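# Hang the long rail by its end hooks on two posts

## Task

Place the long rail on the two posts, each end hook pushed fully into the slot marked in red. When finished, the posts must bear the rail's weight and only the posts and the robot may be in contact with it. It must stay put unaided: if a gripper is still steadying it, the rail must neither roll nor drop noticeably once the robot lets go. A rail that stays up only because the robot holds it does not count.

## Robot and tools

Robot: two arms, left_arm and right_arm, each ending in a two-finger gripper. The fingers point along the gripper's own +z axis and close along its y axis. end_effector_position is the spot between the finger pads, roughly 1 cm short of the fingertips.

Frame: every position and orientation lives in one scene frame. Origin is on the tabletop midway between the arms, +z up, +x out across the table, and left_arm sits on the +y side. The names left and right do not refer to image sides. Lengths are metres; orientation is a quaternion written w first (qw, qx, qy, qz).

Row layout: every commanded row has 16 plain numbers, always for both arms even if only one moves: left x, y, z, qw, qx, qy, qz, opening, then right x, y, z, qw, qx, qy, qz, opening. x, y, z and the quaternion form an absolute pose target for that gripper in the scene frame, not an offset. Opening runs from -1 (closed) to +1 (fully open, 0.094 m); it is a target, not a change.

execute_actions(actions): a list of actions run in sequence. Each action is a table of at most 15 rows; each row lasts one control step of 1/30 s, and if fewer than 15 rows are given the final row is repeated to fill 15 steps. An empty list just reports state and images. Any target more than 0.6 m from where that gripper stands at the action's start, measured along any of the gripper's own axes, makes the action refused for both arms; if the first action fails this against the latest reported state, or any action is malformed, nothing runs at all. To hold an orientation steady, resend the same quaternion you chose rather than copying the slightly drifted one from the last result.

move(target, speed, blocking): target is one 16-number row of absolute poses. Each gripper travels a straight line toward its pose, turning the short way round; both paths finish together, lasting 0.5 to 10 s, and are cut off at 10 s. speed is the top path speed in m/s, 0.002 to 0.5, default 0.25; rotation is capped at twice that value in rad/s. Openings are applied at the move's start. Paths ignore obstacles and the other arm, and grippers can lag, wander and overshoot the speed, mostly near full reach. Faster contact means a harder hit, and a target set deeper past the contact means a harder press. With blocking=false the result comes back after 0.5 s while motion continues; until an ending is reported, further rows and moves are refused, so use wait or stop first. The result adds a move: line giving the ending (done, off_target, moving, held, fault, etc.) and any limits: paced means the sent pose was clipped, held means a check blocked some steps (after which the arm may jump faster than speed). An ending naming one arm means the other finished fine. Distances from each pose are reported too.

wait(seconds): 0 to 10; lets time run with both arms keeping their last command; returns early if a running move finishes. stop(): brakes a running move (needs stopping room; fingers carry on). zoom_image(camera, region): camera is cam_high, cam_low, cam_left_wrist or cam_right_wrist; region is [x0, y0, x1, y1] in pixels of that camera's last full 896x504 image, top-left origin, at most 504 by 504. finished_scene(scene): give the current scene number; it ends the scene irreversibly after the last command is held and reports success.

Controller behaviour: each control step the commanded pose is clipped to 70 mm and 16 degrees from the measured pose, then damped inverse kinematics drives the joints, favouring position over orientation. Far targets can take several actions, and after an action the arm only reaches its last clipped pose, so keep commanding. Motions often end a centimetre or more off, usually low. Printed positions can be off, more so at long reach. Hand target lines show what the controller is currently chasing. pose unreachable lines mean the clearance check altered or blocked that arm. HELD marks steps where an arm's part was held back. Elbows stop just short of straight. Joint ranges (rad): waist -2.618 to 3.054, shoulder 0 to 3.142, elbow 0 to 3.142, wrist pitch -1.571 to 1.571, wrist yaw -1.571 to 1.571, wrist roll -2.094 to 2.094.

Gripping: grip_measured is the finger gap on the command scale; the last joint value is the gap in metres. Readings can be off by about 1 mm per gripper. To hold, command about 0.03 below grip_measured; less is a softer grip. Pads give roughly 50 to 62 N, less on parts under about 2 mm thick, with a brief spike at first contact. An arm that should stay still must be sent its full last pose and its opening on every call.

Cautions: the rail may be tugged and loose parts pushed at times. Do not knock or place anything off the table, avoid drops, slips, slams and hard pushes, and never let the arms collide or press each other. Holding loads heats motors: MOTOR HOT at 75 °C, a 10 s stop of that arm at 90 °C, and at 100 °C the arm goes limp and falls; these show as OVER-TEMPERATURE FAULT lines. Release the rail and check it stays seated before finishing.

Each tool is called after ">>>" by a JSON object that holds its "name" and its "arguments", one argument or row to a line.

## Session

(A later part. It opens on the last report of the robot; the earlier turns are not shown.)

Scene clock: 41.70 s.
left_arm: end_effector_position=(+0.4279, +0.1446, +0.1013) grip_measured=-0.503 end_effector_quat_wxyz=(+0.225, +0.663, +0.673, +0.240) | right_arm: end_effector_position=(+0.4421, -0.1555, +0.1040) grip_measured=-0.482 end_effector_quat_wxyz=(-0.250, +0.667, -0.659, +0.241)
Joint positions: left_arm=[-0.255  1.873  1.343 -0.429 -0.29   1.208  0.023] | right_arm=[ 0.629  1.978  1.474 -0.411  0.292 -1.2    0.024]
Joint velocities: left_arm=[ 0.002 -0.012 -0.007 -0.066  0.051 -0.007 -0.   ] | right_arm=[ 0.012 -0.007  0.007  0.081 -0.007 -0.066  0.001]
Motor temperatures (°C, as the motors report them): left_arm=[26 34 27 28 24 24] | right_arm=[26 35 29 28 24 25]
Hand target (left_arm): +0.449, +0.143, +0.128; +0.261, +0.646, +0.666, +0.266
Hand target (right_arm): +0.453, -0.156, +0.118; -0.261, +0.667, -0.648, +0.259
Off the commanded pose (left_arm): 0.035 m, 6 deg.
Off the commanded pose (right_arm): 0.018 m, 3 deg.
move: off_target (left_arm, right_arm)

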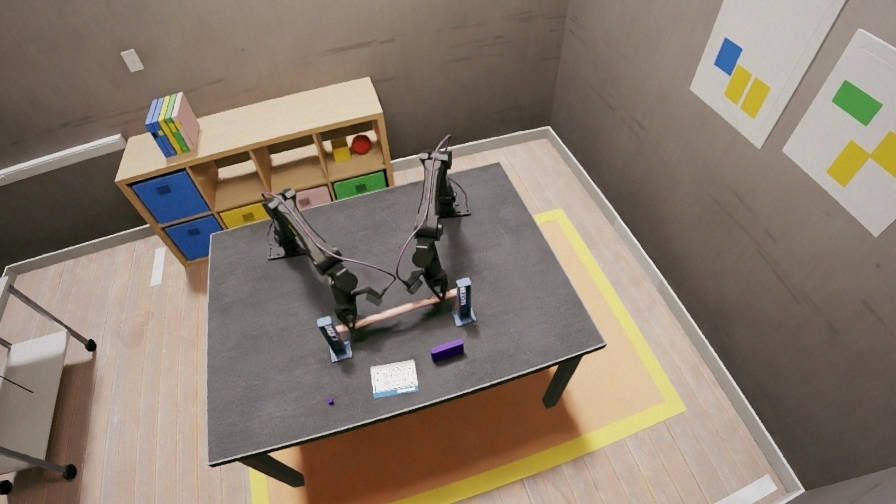

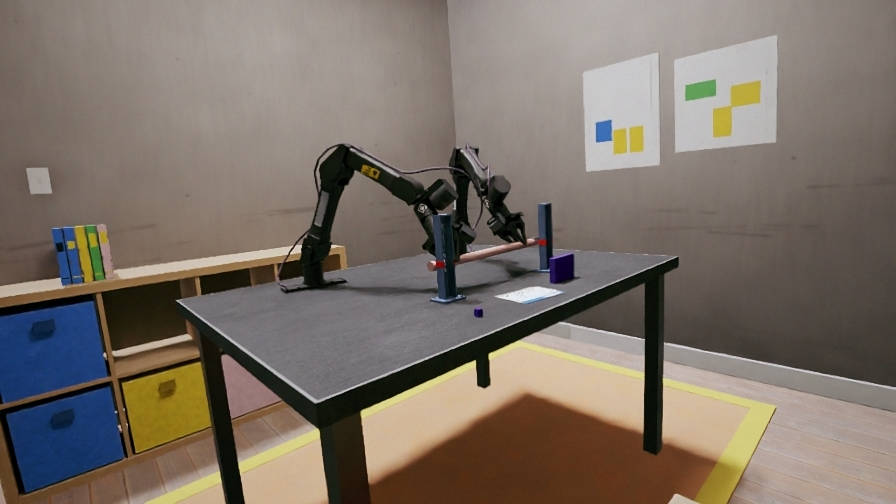

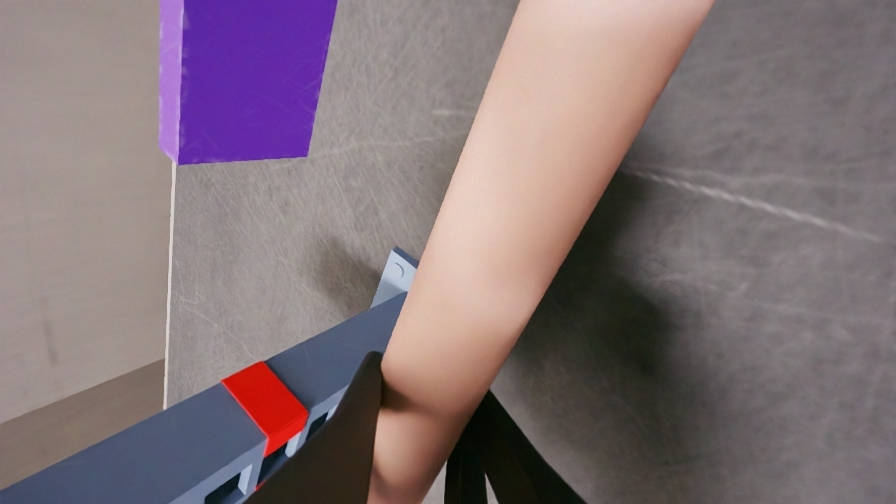

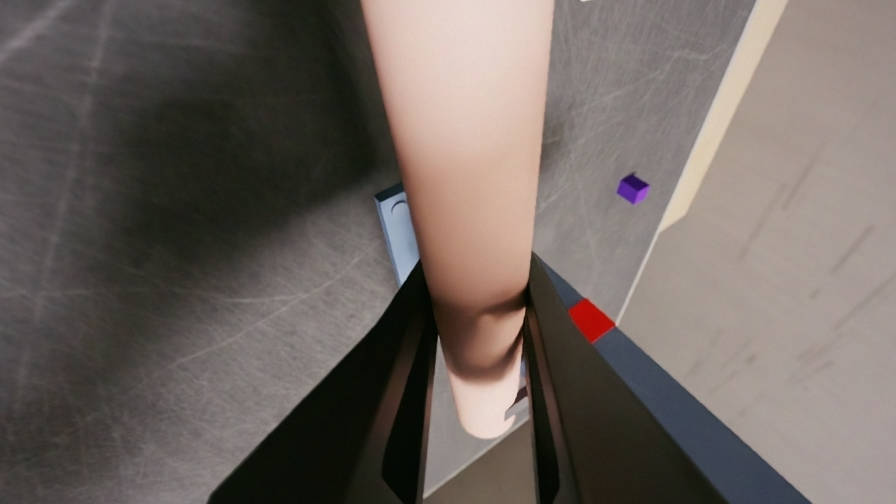

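>>> {"name": "move", "arguments": {
  "target": [0.468,0.1425,0.126,0.262,0.647,0.667,0.265,-0.525,0.464,-0.1555,0.115,-0.262,0.668,-0.648,0.259,-0.52],
  "speed": 0.03
}}

>>> {"name": "zoom_image", "arguments": {
  "camera": "cam_low",
  "region": [410, 220, 560, 290]
}}

>>> {"name": "zoom_image", "arguments": {
  "camera": "cam_high",
  "region": [440, 270, 490, 330]
}}

>>> {"name": "zoom_image", "arguments": {
  "camera": "cam_high",
  "region": [310, 310, 360, 370]
}}

Scene clock: 43.83 s.
left_arm: end_effector_position=(+0.4452, +0.1444, +0.0984) grip_measured=-0.503 end_effector_quat_wxyz=(+0.222, +0.666, +0.669, +0.244) | right_arm: end_effector_position=(+0.4525, -0.1560, +0.1011) grip_measured=-0.482 end_effector_quat_wxyz=(-0.251, +0.663, -0.663, +0.241)
Joint positions: left_arm=[-0.24   1.933  1.411 -0.432 -0.289  1.234  0.023] | right_arm=[ 0.618  2.014  1.511 -0.409  0.289 -1.198  0.024]
Joint velocities: left_arm=[-0.032 -0.002 -0.002 -0.051 -0.081  0.066 -0.   ] | right_arm=[-0.012  0.002 -0.017 -0.022  0.051 -0.081 -0.002]
Motor temperatures (°C, as the motors report them): left_arm=[26 34 27 28 24 24] | right_arm=[26 35 29 28 24 25]
Hand target (left_arm): +0.466, +0.144, +0.128; +0.261, +0.646, +0.666, +0.266
Hand target (right_arm): +0.463, -0.156, +0.115; -0.262, +0.667, -0.648, +0.259
Off the commanded pose (left_arm): 0.036 m, 6 deg.
Off the commanded pose (right_arm): 0.018 m, 3 deg.
move: off_target (left_arm, right_arm)

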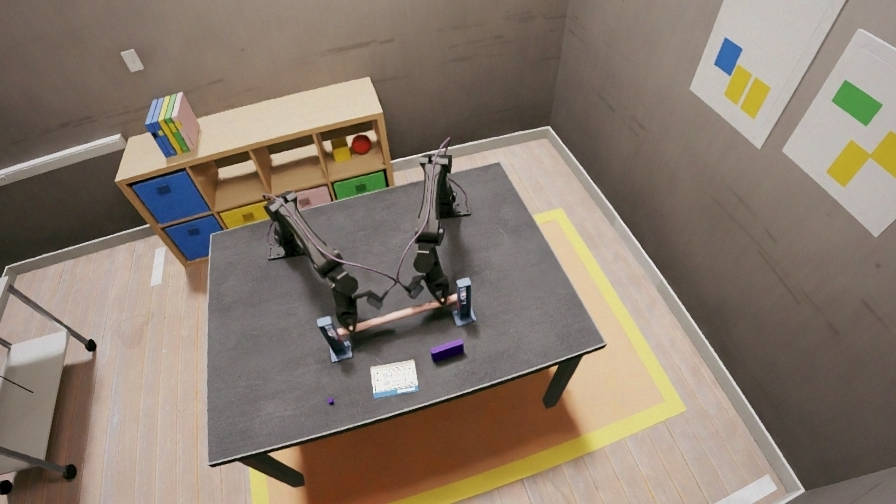

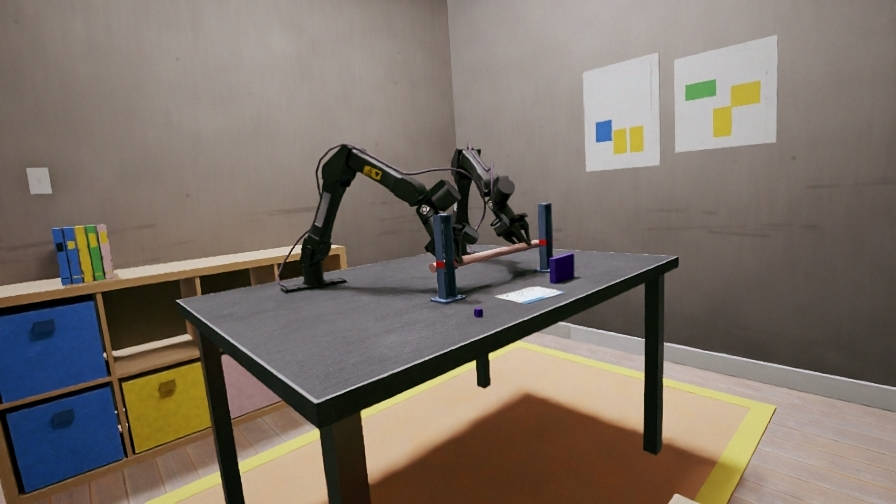

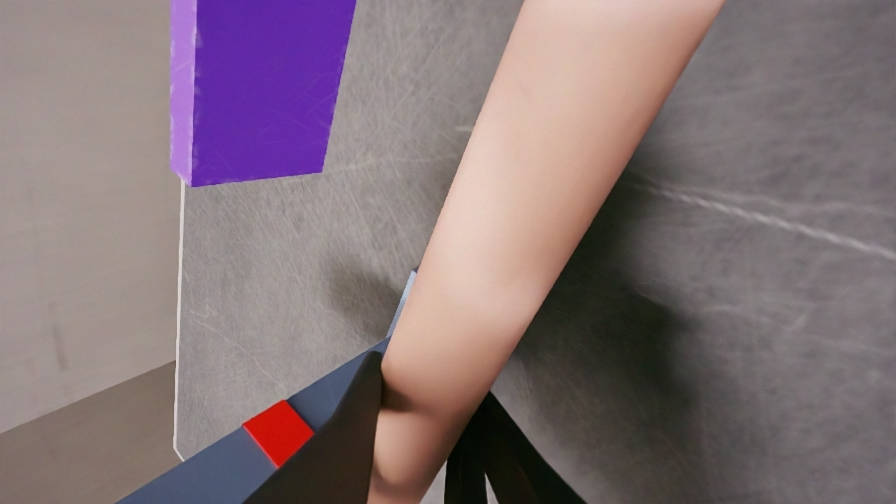

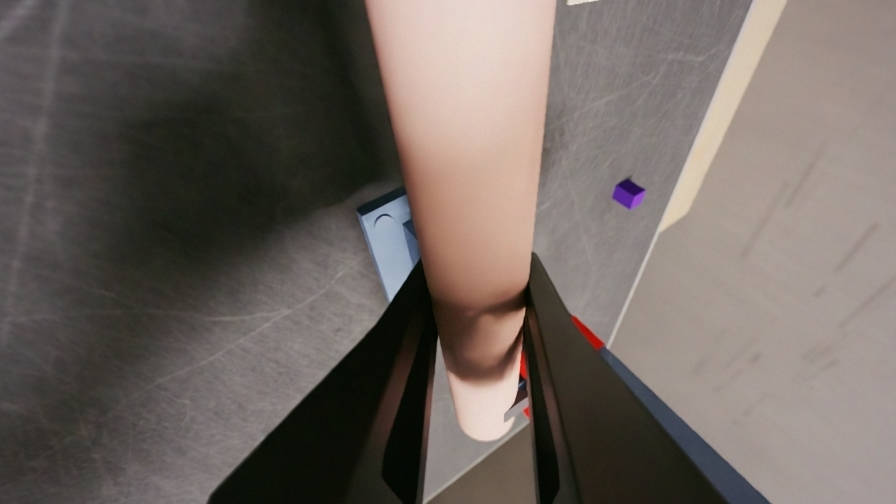

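Region (410, 220, 560, 290) of cam_low's 896x504 image, scaled by 3.360, with more detail than that image has; it fills the top 235 rows of this view, and the rest is white.

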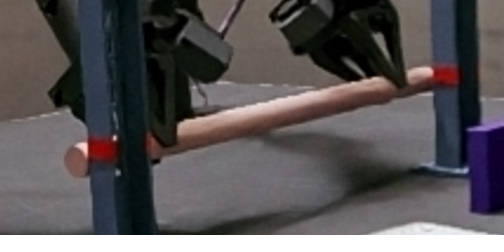

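Region (440, 270, 490, 330) of cam_high's 896x504 image, scaled by 8.400, with more detail than that image has.

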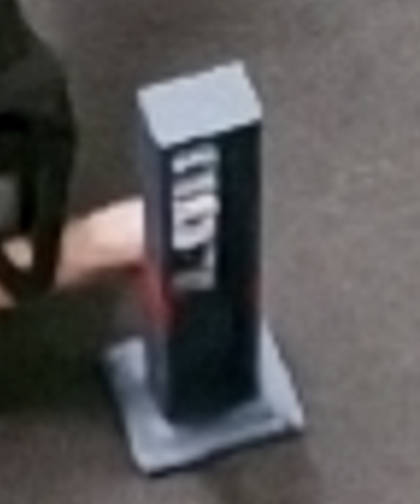

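Region (310, 310, 360, 370) of cam_high's 896x504 image, scaled by 8.400, with more detail than that image has.

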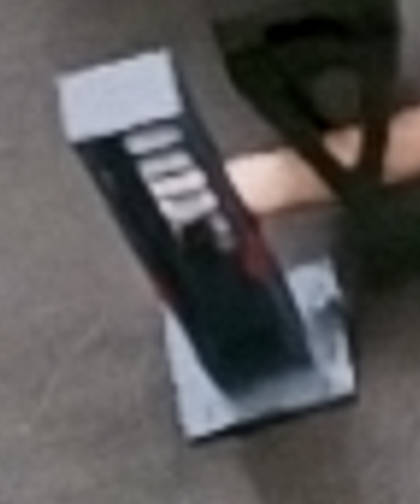

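The hooks are going into the slots; continuing.

>>> {"name": "move", "arguments": {
  "target": [0.48,0.1435,0.128,0.262,0.647,0.667,0.265,-0.525,0.476,-0.1545,0.115,-0.262,0.668,-0.648,0.259,-0.52],
  "speed": 0.03
}}

>>> {"name": "move", "arguments": {
  "target": [0.478,0.1435,0.106,0.25,0.652,0.672,0.253,-0.525,0.474,-0.1545,0.095,-0.255,0.67,-0.652,0.25,-0.52],
  "speed": 0.03
}}

>>> {"name": "zoom_image", "arguments": {
  "camera": "cam_low",
  "region": [410, 220, 560, 290]
}}

Scene clock: 45.90 s.
left_arm: end_effector_position=(+0.4506, +0.1448, +0.0934) grip_measured=-0.503 end_effector_quat_wxyz=(+0.212, +0.672, +0.669, +0.234) | right_arm: end_effector_position=(+0.4541, -0.1556, +0.0965) grip_measured=-0.482 end_effector_quat_wxyz=(-0.236, +0.666, -0.668, +0.232)
Joint positions: left_arm=[-0.228  1.97   1.459 -0.469 -0.27   1.245  0.023] | right_arm=[ 0.615  2.046  1.563 -0.466  0.282 -1.19   0.024]
Joint velocities: left_arm=[ 0.002  0.007 -0.002 -0.051  0.007  0.081 -0.001] | right_arm=[ 0.002  0.027  0.007  0.037  0.007 -0.022  0.001]
Motor temperatures (°C, as the motors report them): left_arm=[26 34 27 28 24 24] | right_arm=[26 35 29 28 24 25]
Hand target (left_arm): +0.476, +0.145, +0.130; +0.261, +0.646, +0.666, +0.266
Hand target (right_arm): +0.474, -0.155, +0.117; -0.261, +0.667, -0.648, +0.260
Off the commanded pose (left_arm): 0.045 m, 7 deg.
Off the commanded pose (right_arm): 0.029 m, 5 deg.
move: off_target (left_arm, right_arm)

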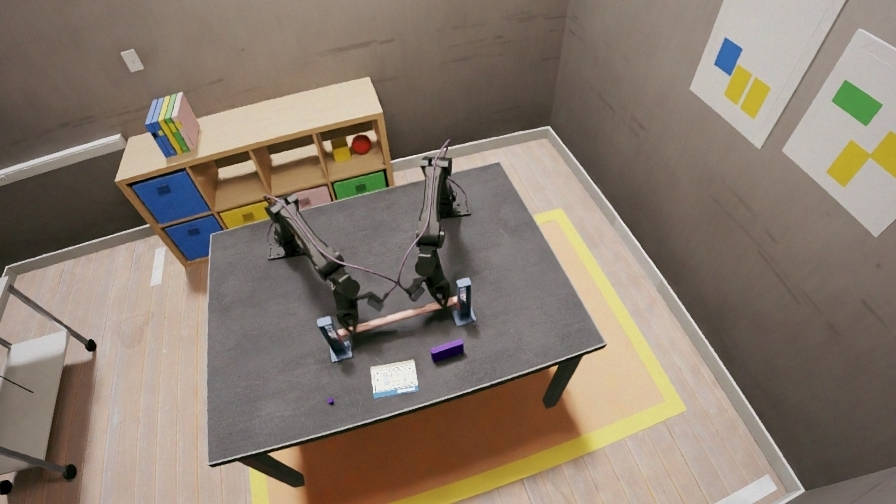

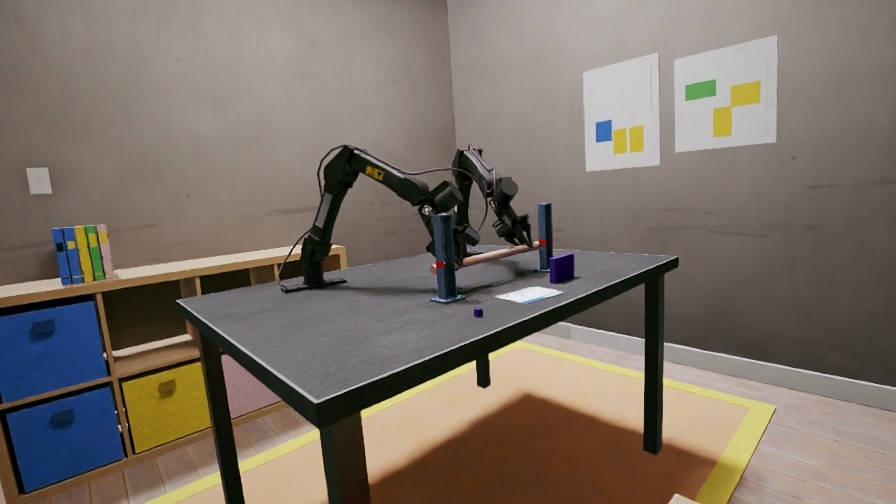

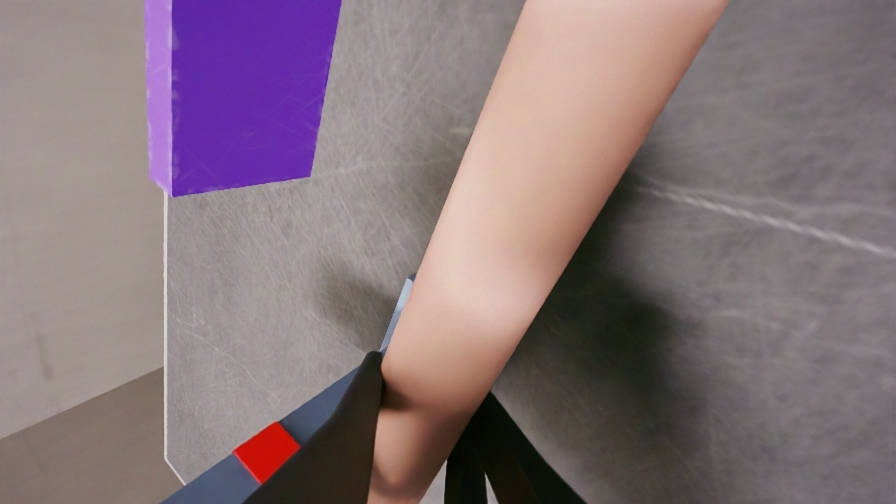

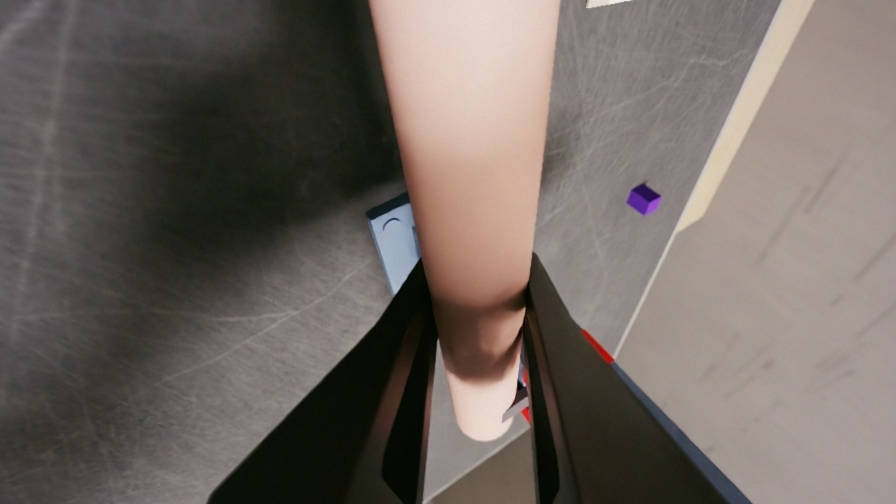

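Scene clock: 47.70 s.
left_arm: end_effector_position=(+0.4504, +0.1447, +0.0890) grip_measured=-0.503 end_effector_quat_wxyz=(+0.209, +0.673, +0.671, +0.231) | right_arm: end_effector_position=(+0.4540, -0.1556, +0.0951) grip_measured=-0.482 end_effector_quat_wxyz=(-0.235, +0.666, -0.669, +0.231)
Joint positions: left_arm=[-0.227  1.979  1.459 -0.468 -0.266  1.242  0.023] | right_arm=[ 0.615  2.048  1.563 -0.466  0.282 -1.187  0.024]
Joint velocities: left_arm=[-0.012  0.012 -0.027  0.022  0.066  0.051  0.001] | right_arm=[ 0.002 -0.017 -0.017 -0.051 -0.007 -0.022 -0.001]
Motor temperatures (°C, as the motors report them): left_arm=[26 34 27 28 24 24] | right_arm=[26 35 29 28 24 25]
Hand target (left_arm): +0.475, +0.145, +0.108; +0.249, +0.651, +0.671, +0.254
Hand target (right_arm): +0.472, -0.155, +0.096; -0.253, +0.669, -0.652, +0.250
Off the commanded pose (left_arm): 0.032 m, 6 deg.
Off the commanded pose (right_arm): 0.020 m, 4 deg.
move: off_target (left_arm, right_arm)

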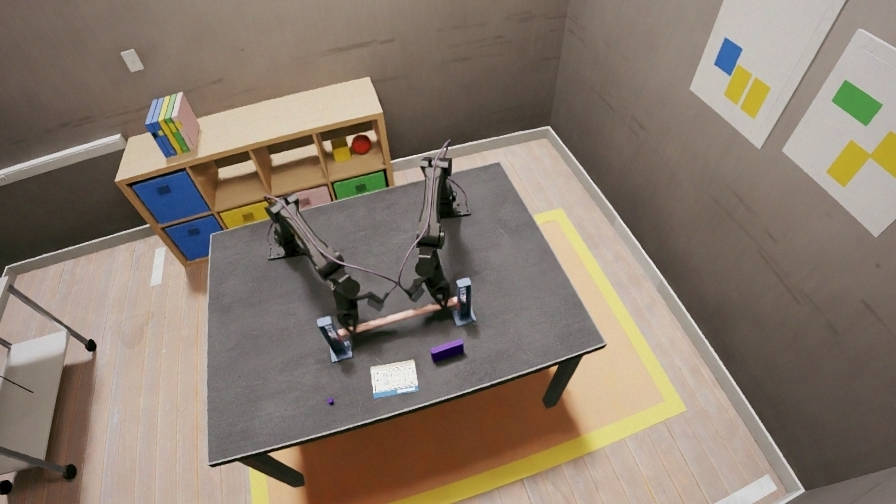

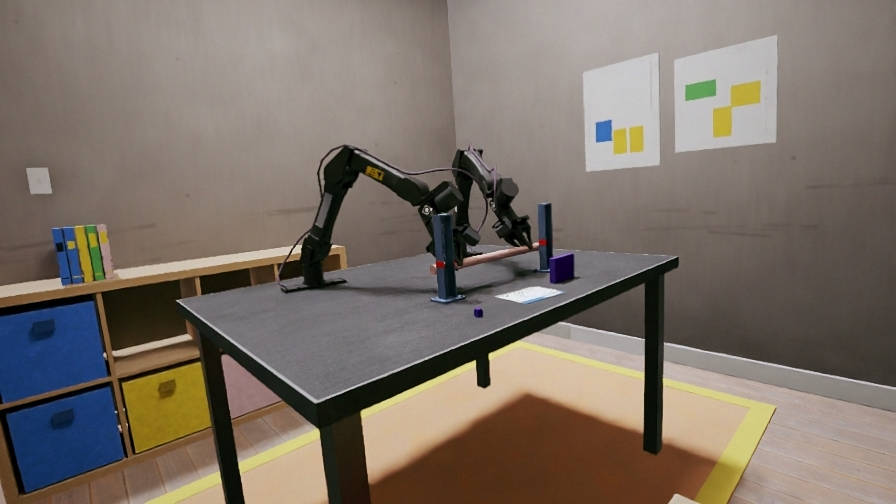

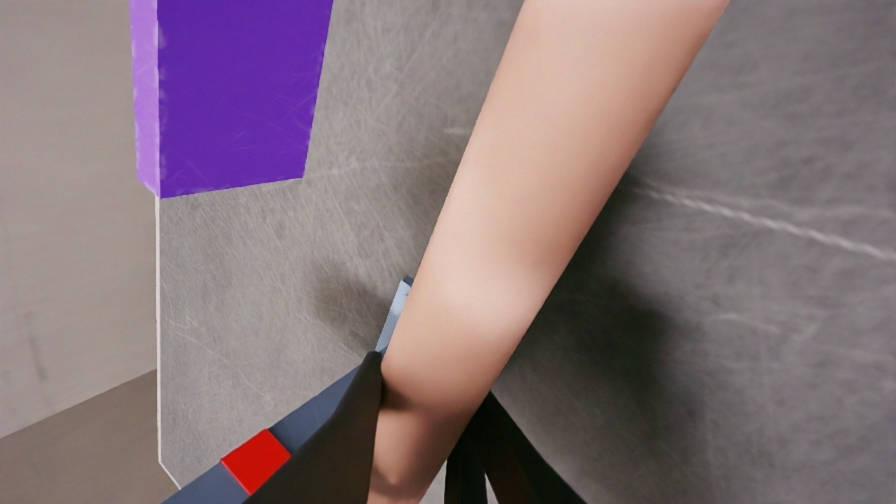

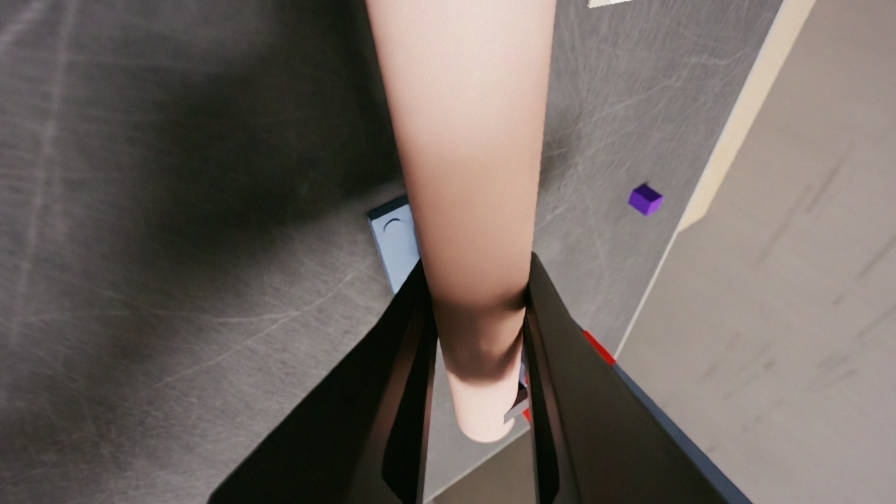

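Region (410, 220, 560, 290) of cam_low's 896x504 image, scaled by 3.360, with more detail than that image has; it fills the top 235 rows of this view, and the rest is white.

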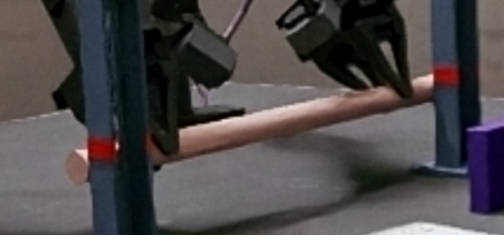

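>>> {"name": "move", "arguments": {
  "target": [0.462,0.1445,0.1,0.23,0.665,0.672,0.24,-0.525,0.46,-0.1555,0.088,-0.245,0.666,-0.664,0.24,-0.52],
  "speed": 0.03
}}

>>> {"name": "zoom_image", "arguments": {
  "camera": "cam_low",
  "region": [410, 220, 560, 290]
}}

>>> {"name": "zoom_image", "arguments": {
  "camera": "cam_right_wrist",
  "region": [440, 330, 600, 460]
}}

Scene clock: 48.93 s.
left_arm: end_effector_position=(+0.4500, +0.1448, +0.0888) grip_measured=-0.503 end_effector_quat_wxyz=(+0.209, +0.673, +0.671, +0.231) | right_arm: end_effector_position=(+0.4538, -0.1560, +0.0941) grip_measured=-0.482 end_effector_quat_wxyz=(-0.236, +0.663, -0.672, +0.231)
Joint positions: left_arm=[-0.227  1.979  1.459 -0.47  -0.266  1.242  0.023] | right_arm=[ 0.615  2.048  1.559 -0.462  0.284 -1.179  0.024]
Joint velocities: left_arm=[-0.012  0.007 -0.017  0.007 -0.022  0.022 -0.   ] | right_arm=[-0.012 -0.017 -0.012 -0.081 -0.007  0.081 -0.001]
Motor temperatures (°C, as the motors report them): left_arm=[26 34 27 28 24 24] | right_arm=[26 35 29 29 24 25]
Hand target (left_arm): +0.461, +0.145, +0.101; +0.229, +0.664, +0.670, +0.240
Hand target (right_arm): +0.460, -0.156, +0.088; -0.244, +0.665, -0.664, +0.240
Off the commanded pose (left_arm): 0.016 m, 3 deg.
Off the commanded pose (right_arm): 0.009 m, 2 deg.
move: off_target (left_arm)

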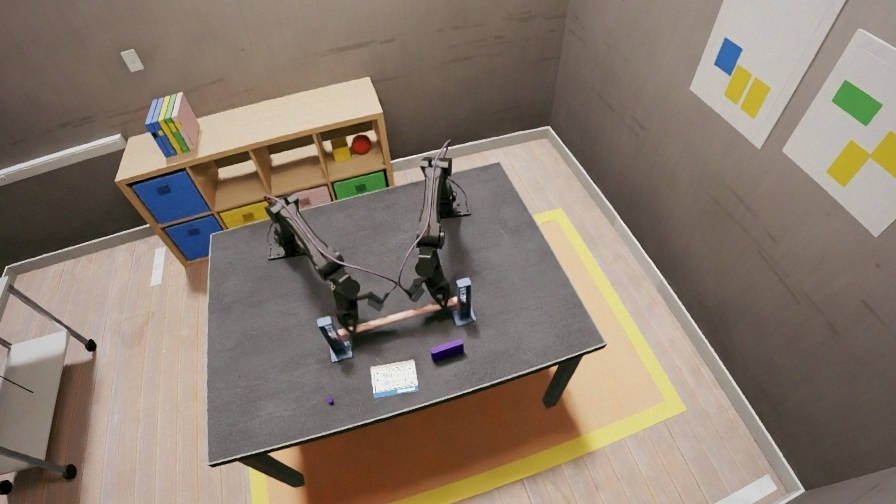

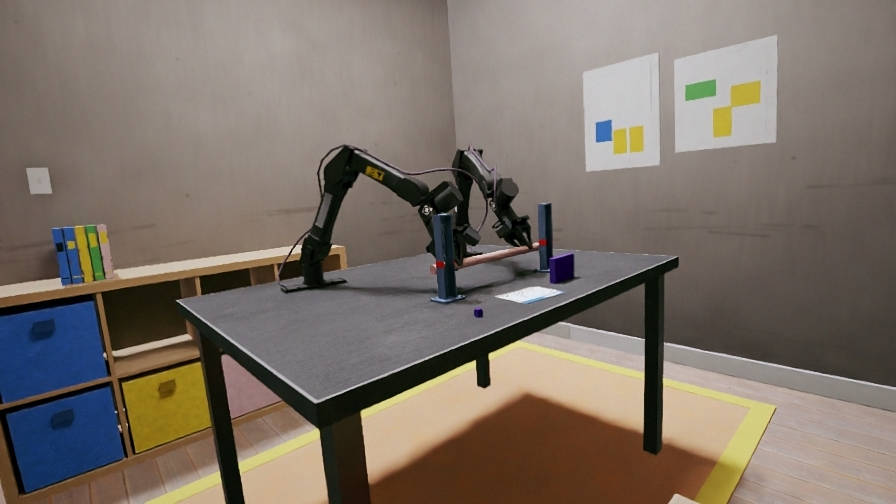

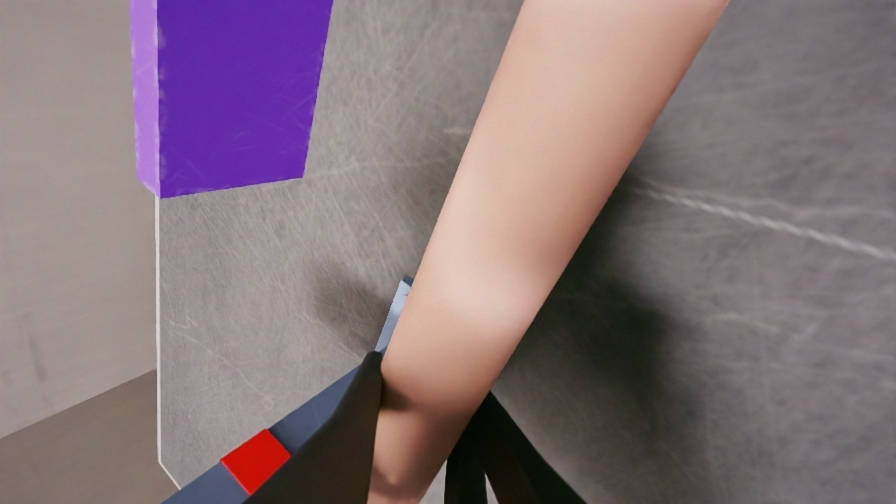

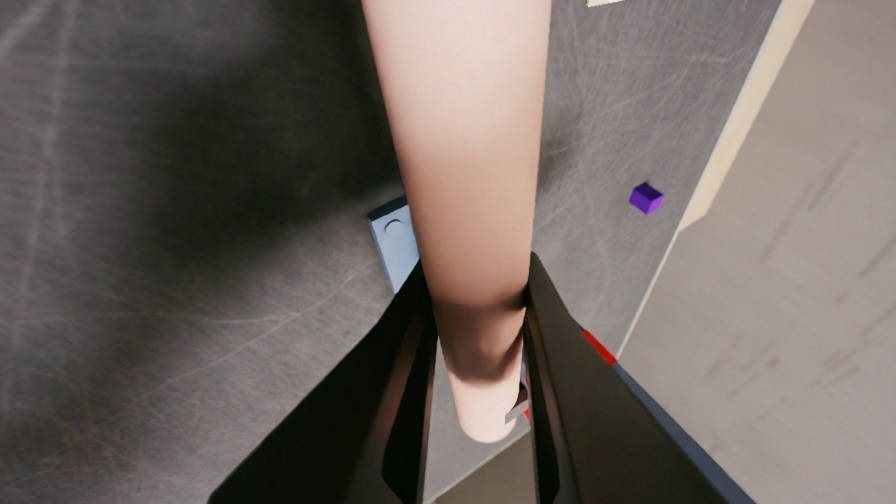

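Region (410, 220, 560, 290) of cam_low's 896x504 image, scaled by 3.360, with more detail than that image has; it fills the top 235 rows of this view, and the rest is white.

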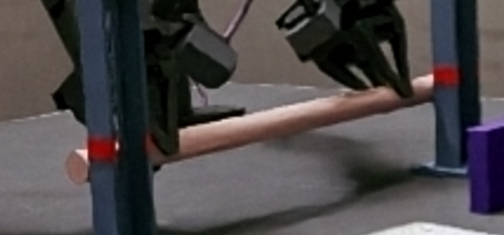

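Region (440, 330, 600, 460) of cam_right_wrist's 896x504 image, scaled by 3.150, with more detail than that image has; it fills the top 410 rows of this view, and the rest is white.

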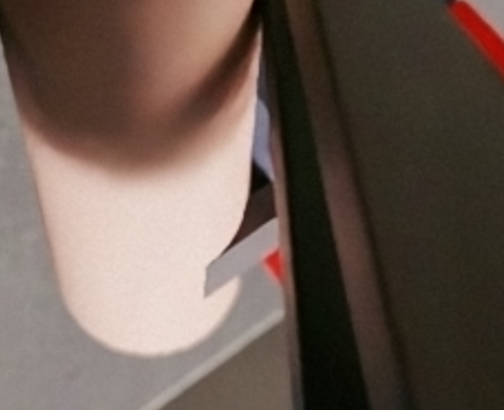

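Both ends are supported. Opening the right gripper to inspect its hook.

>>> {"name": "move", "arguments": {
  "target": [0.462,0.1445,0.1,0.23,0.665,0.672,0.24,-0.525,0.456,-0.1555,0.098,-0.24,0.665,-0.668,0.235,0.3],
  "speed": 0.03
}}

>>> {"name": "zoom_image", "arguments": {
  "camera": "cam_right_wrist",
  "region": [420, 280, 660, 480]
}}

Scene clock: 50.13 s.
left_arm: end_effector_position=(+0.4500, +0.1448, +0.0887) grip_measured=-0.503 end_effector_quat_wxyz=(+0.209, +0.673, +0.671, +0.230) | right_arm: end_effector_position=(+0.4538, -0.1561, +0.0944) grip_measured=+0.298 end_effector_quat_wxyz=(-0.235, +0.666, -0.669, +0.232)
Joint positions: left_arm=[-0.227  1.979  1.459 -0.47  -0.265  1.242  0.023] | right_arm=[ 0.615  2.048  1.559 -0.463  0.284 -1.189  0.061]
Joint velocities: left_arm=[-0.007 -0.022 -0.002  0.022 -0.051  0.095  0.001] | right_arm=[ 0.002  0.002 -0.007 -0.007 -0.022 -0.066  0.001]
Motor temperatures (°C, as the motors report them): left_arm=[26 34 27 28 24 24] | right_arm=[26 35 29 29 24 25]
Hand target (left_arm): +0.461, +0.145, +0.101; +0.229, +0.664, +0.670, +0.240
Hand target (right_arm): +0.456, -0.156, +0.098; -0.240, +0.665, -0.668, +0.235
Off the commanded pose (left_arm): 0.017 m, 3 deg.
Off the commanded pose (right_arm): 0.004 m, 1 deg.
move: off_target (left_arm)

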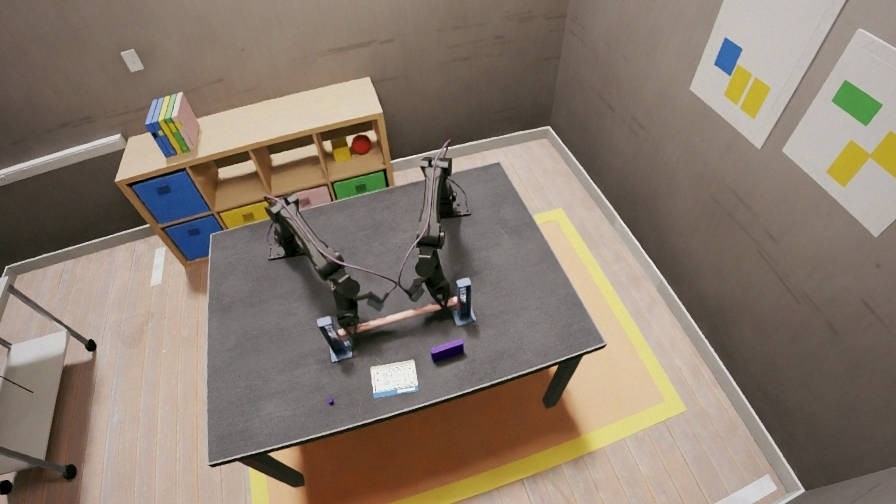

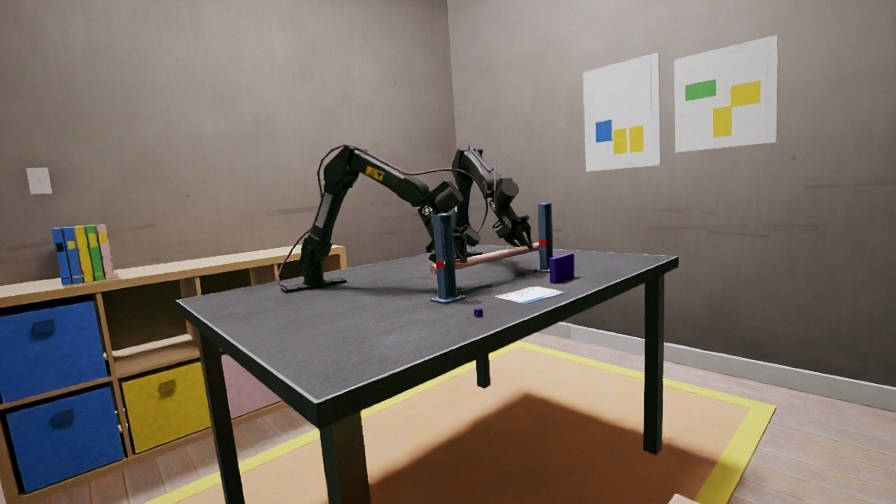

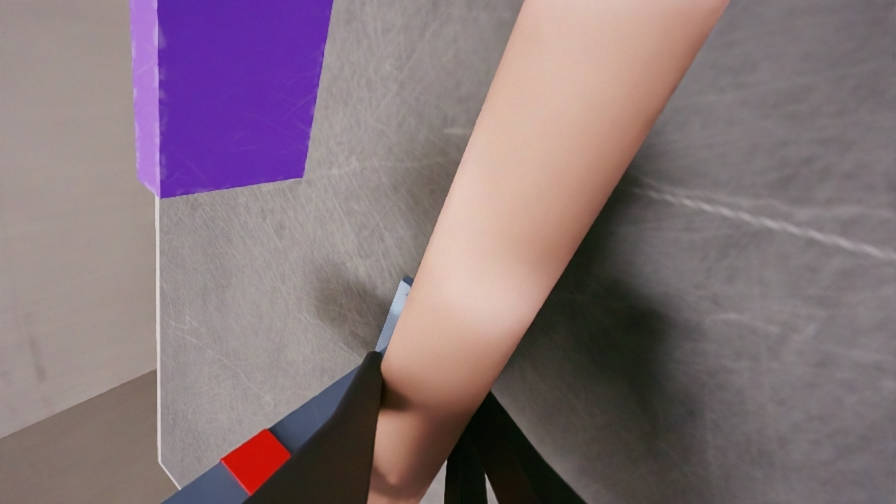

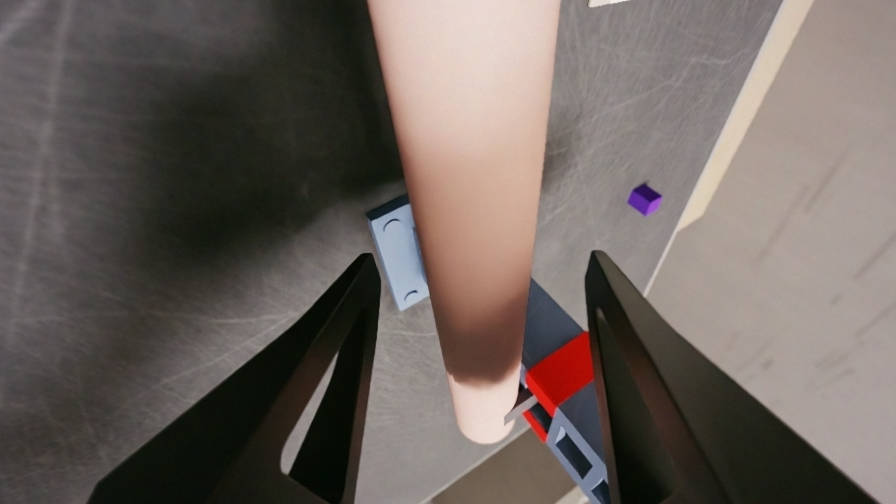

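Region (420, 280, 660, 480) of cam_right_wrist's 896x504 image, scaled by 2.100, with more detail than that image has.

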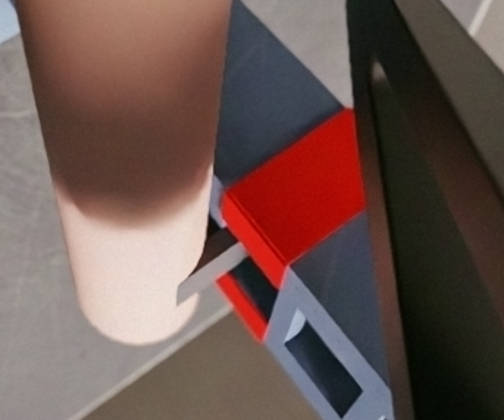

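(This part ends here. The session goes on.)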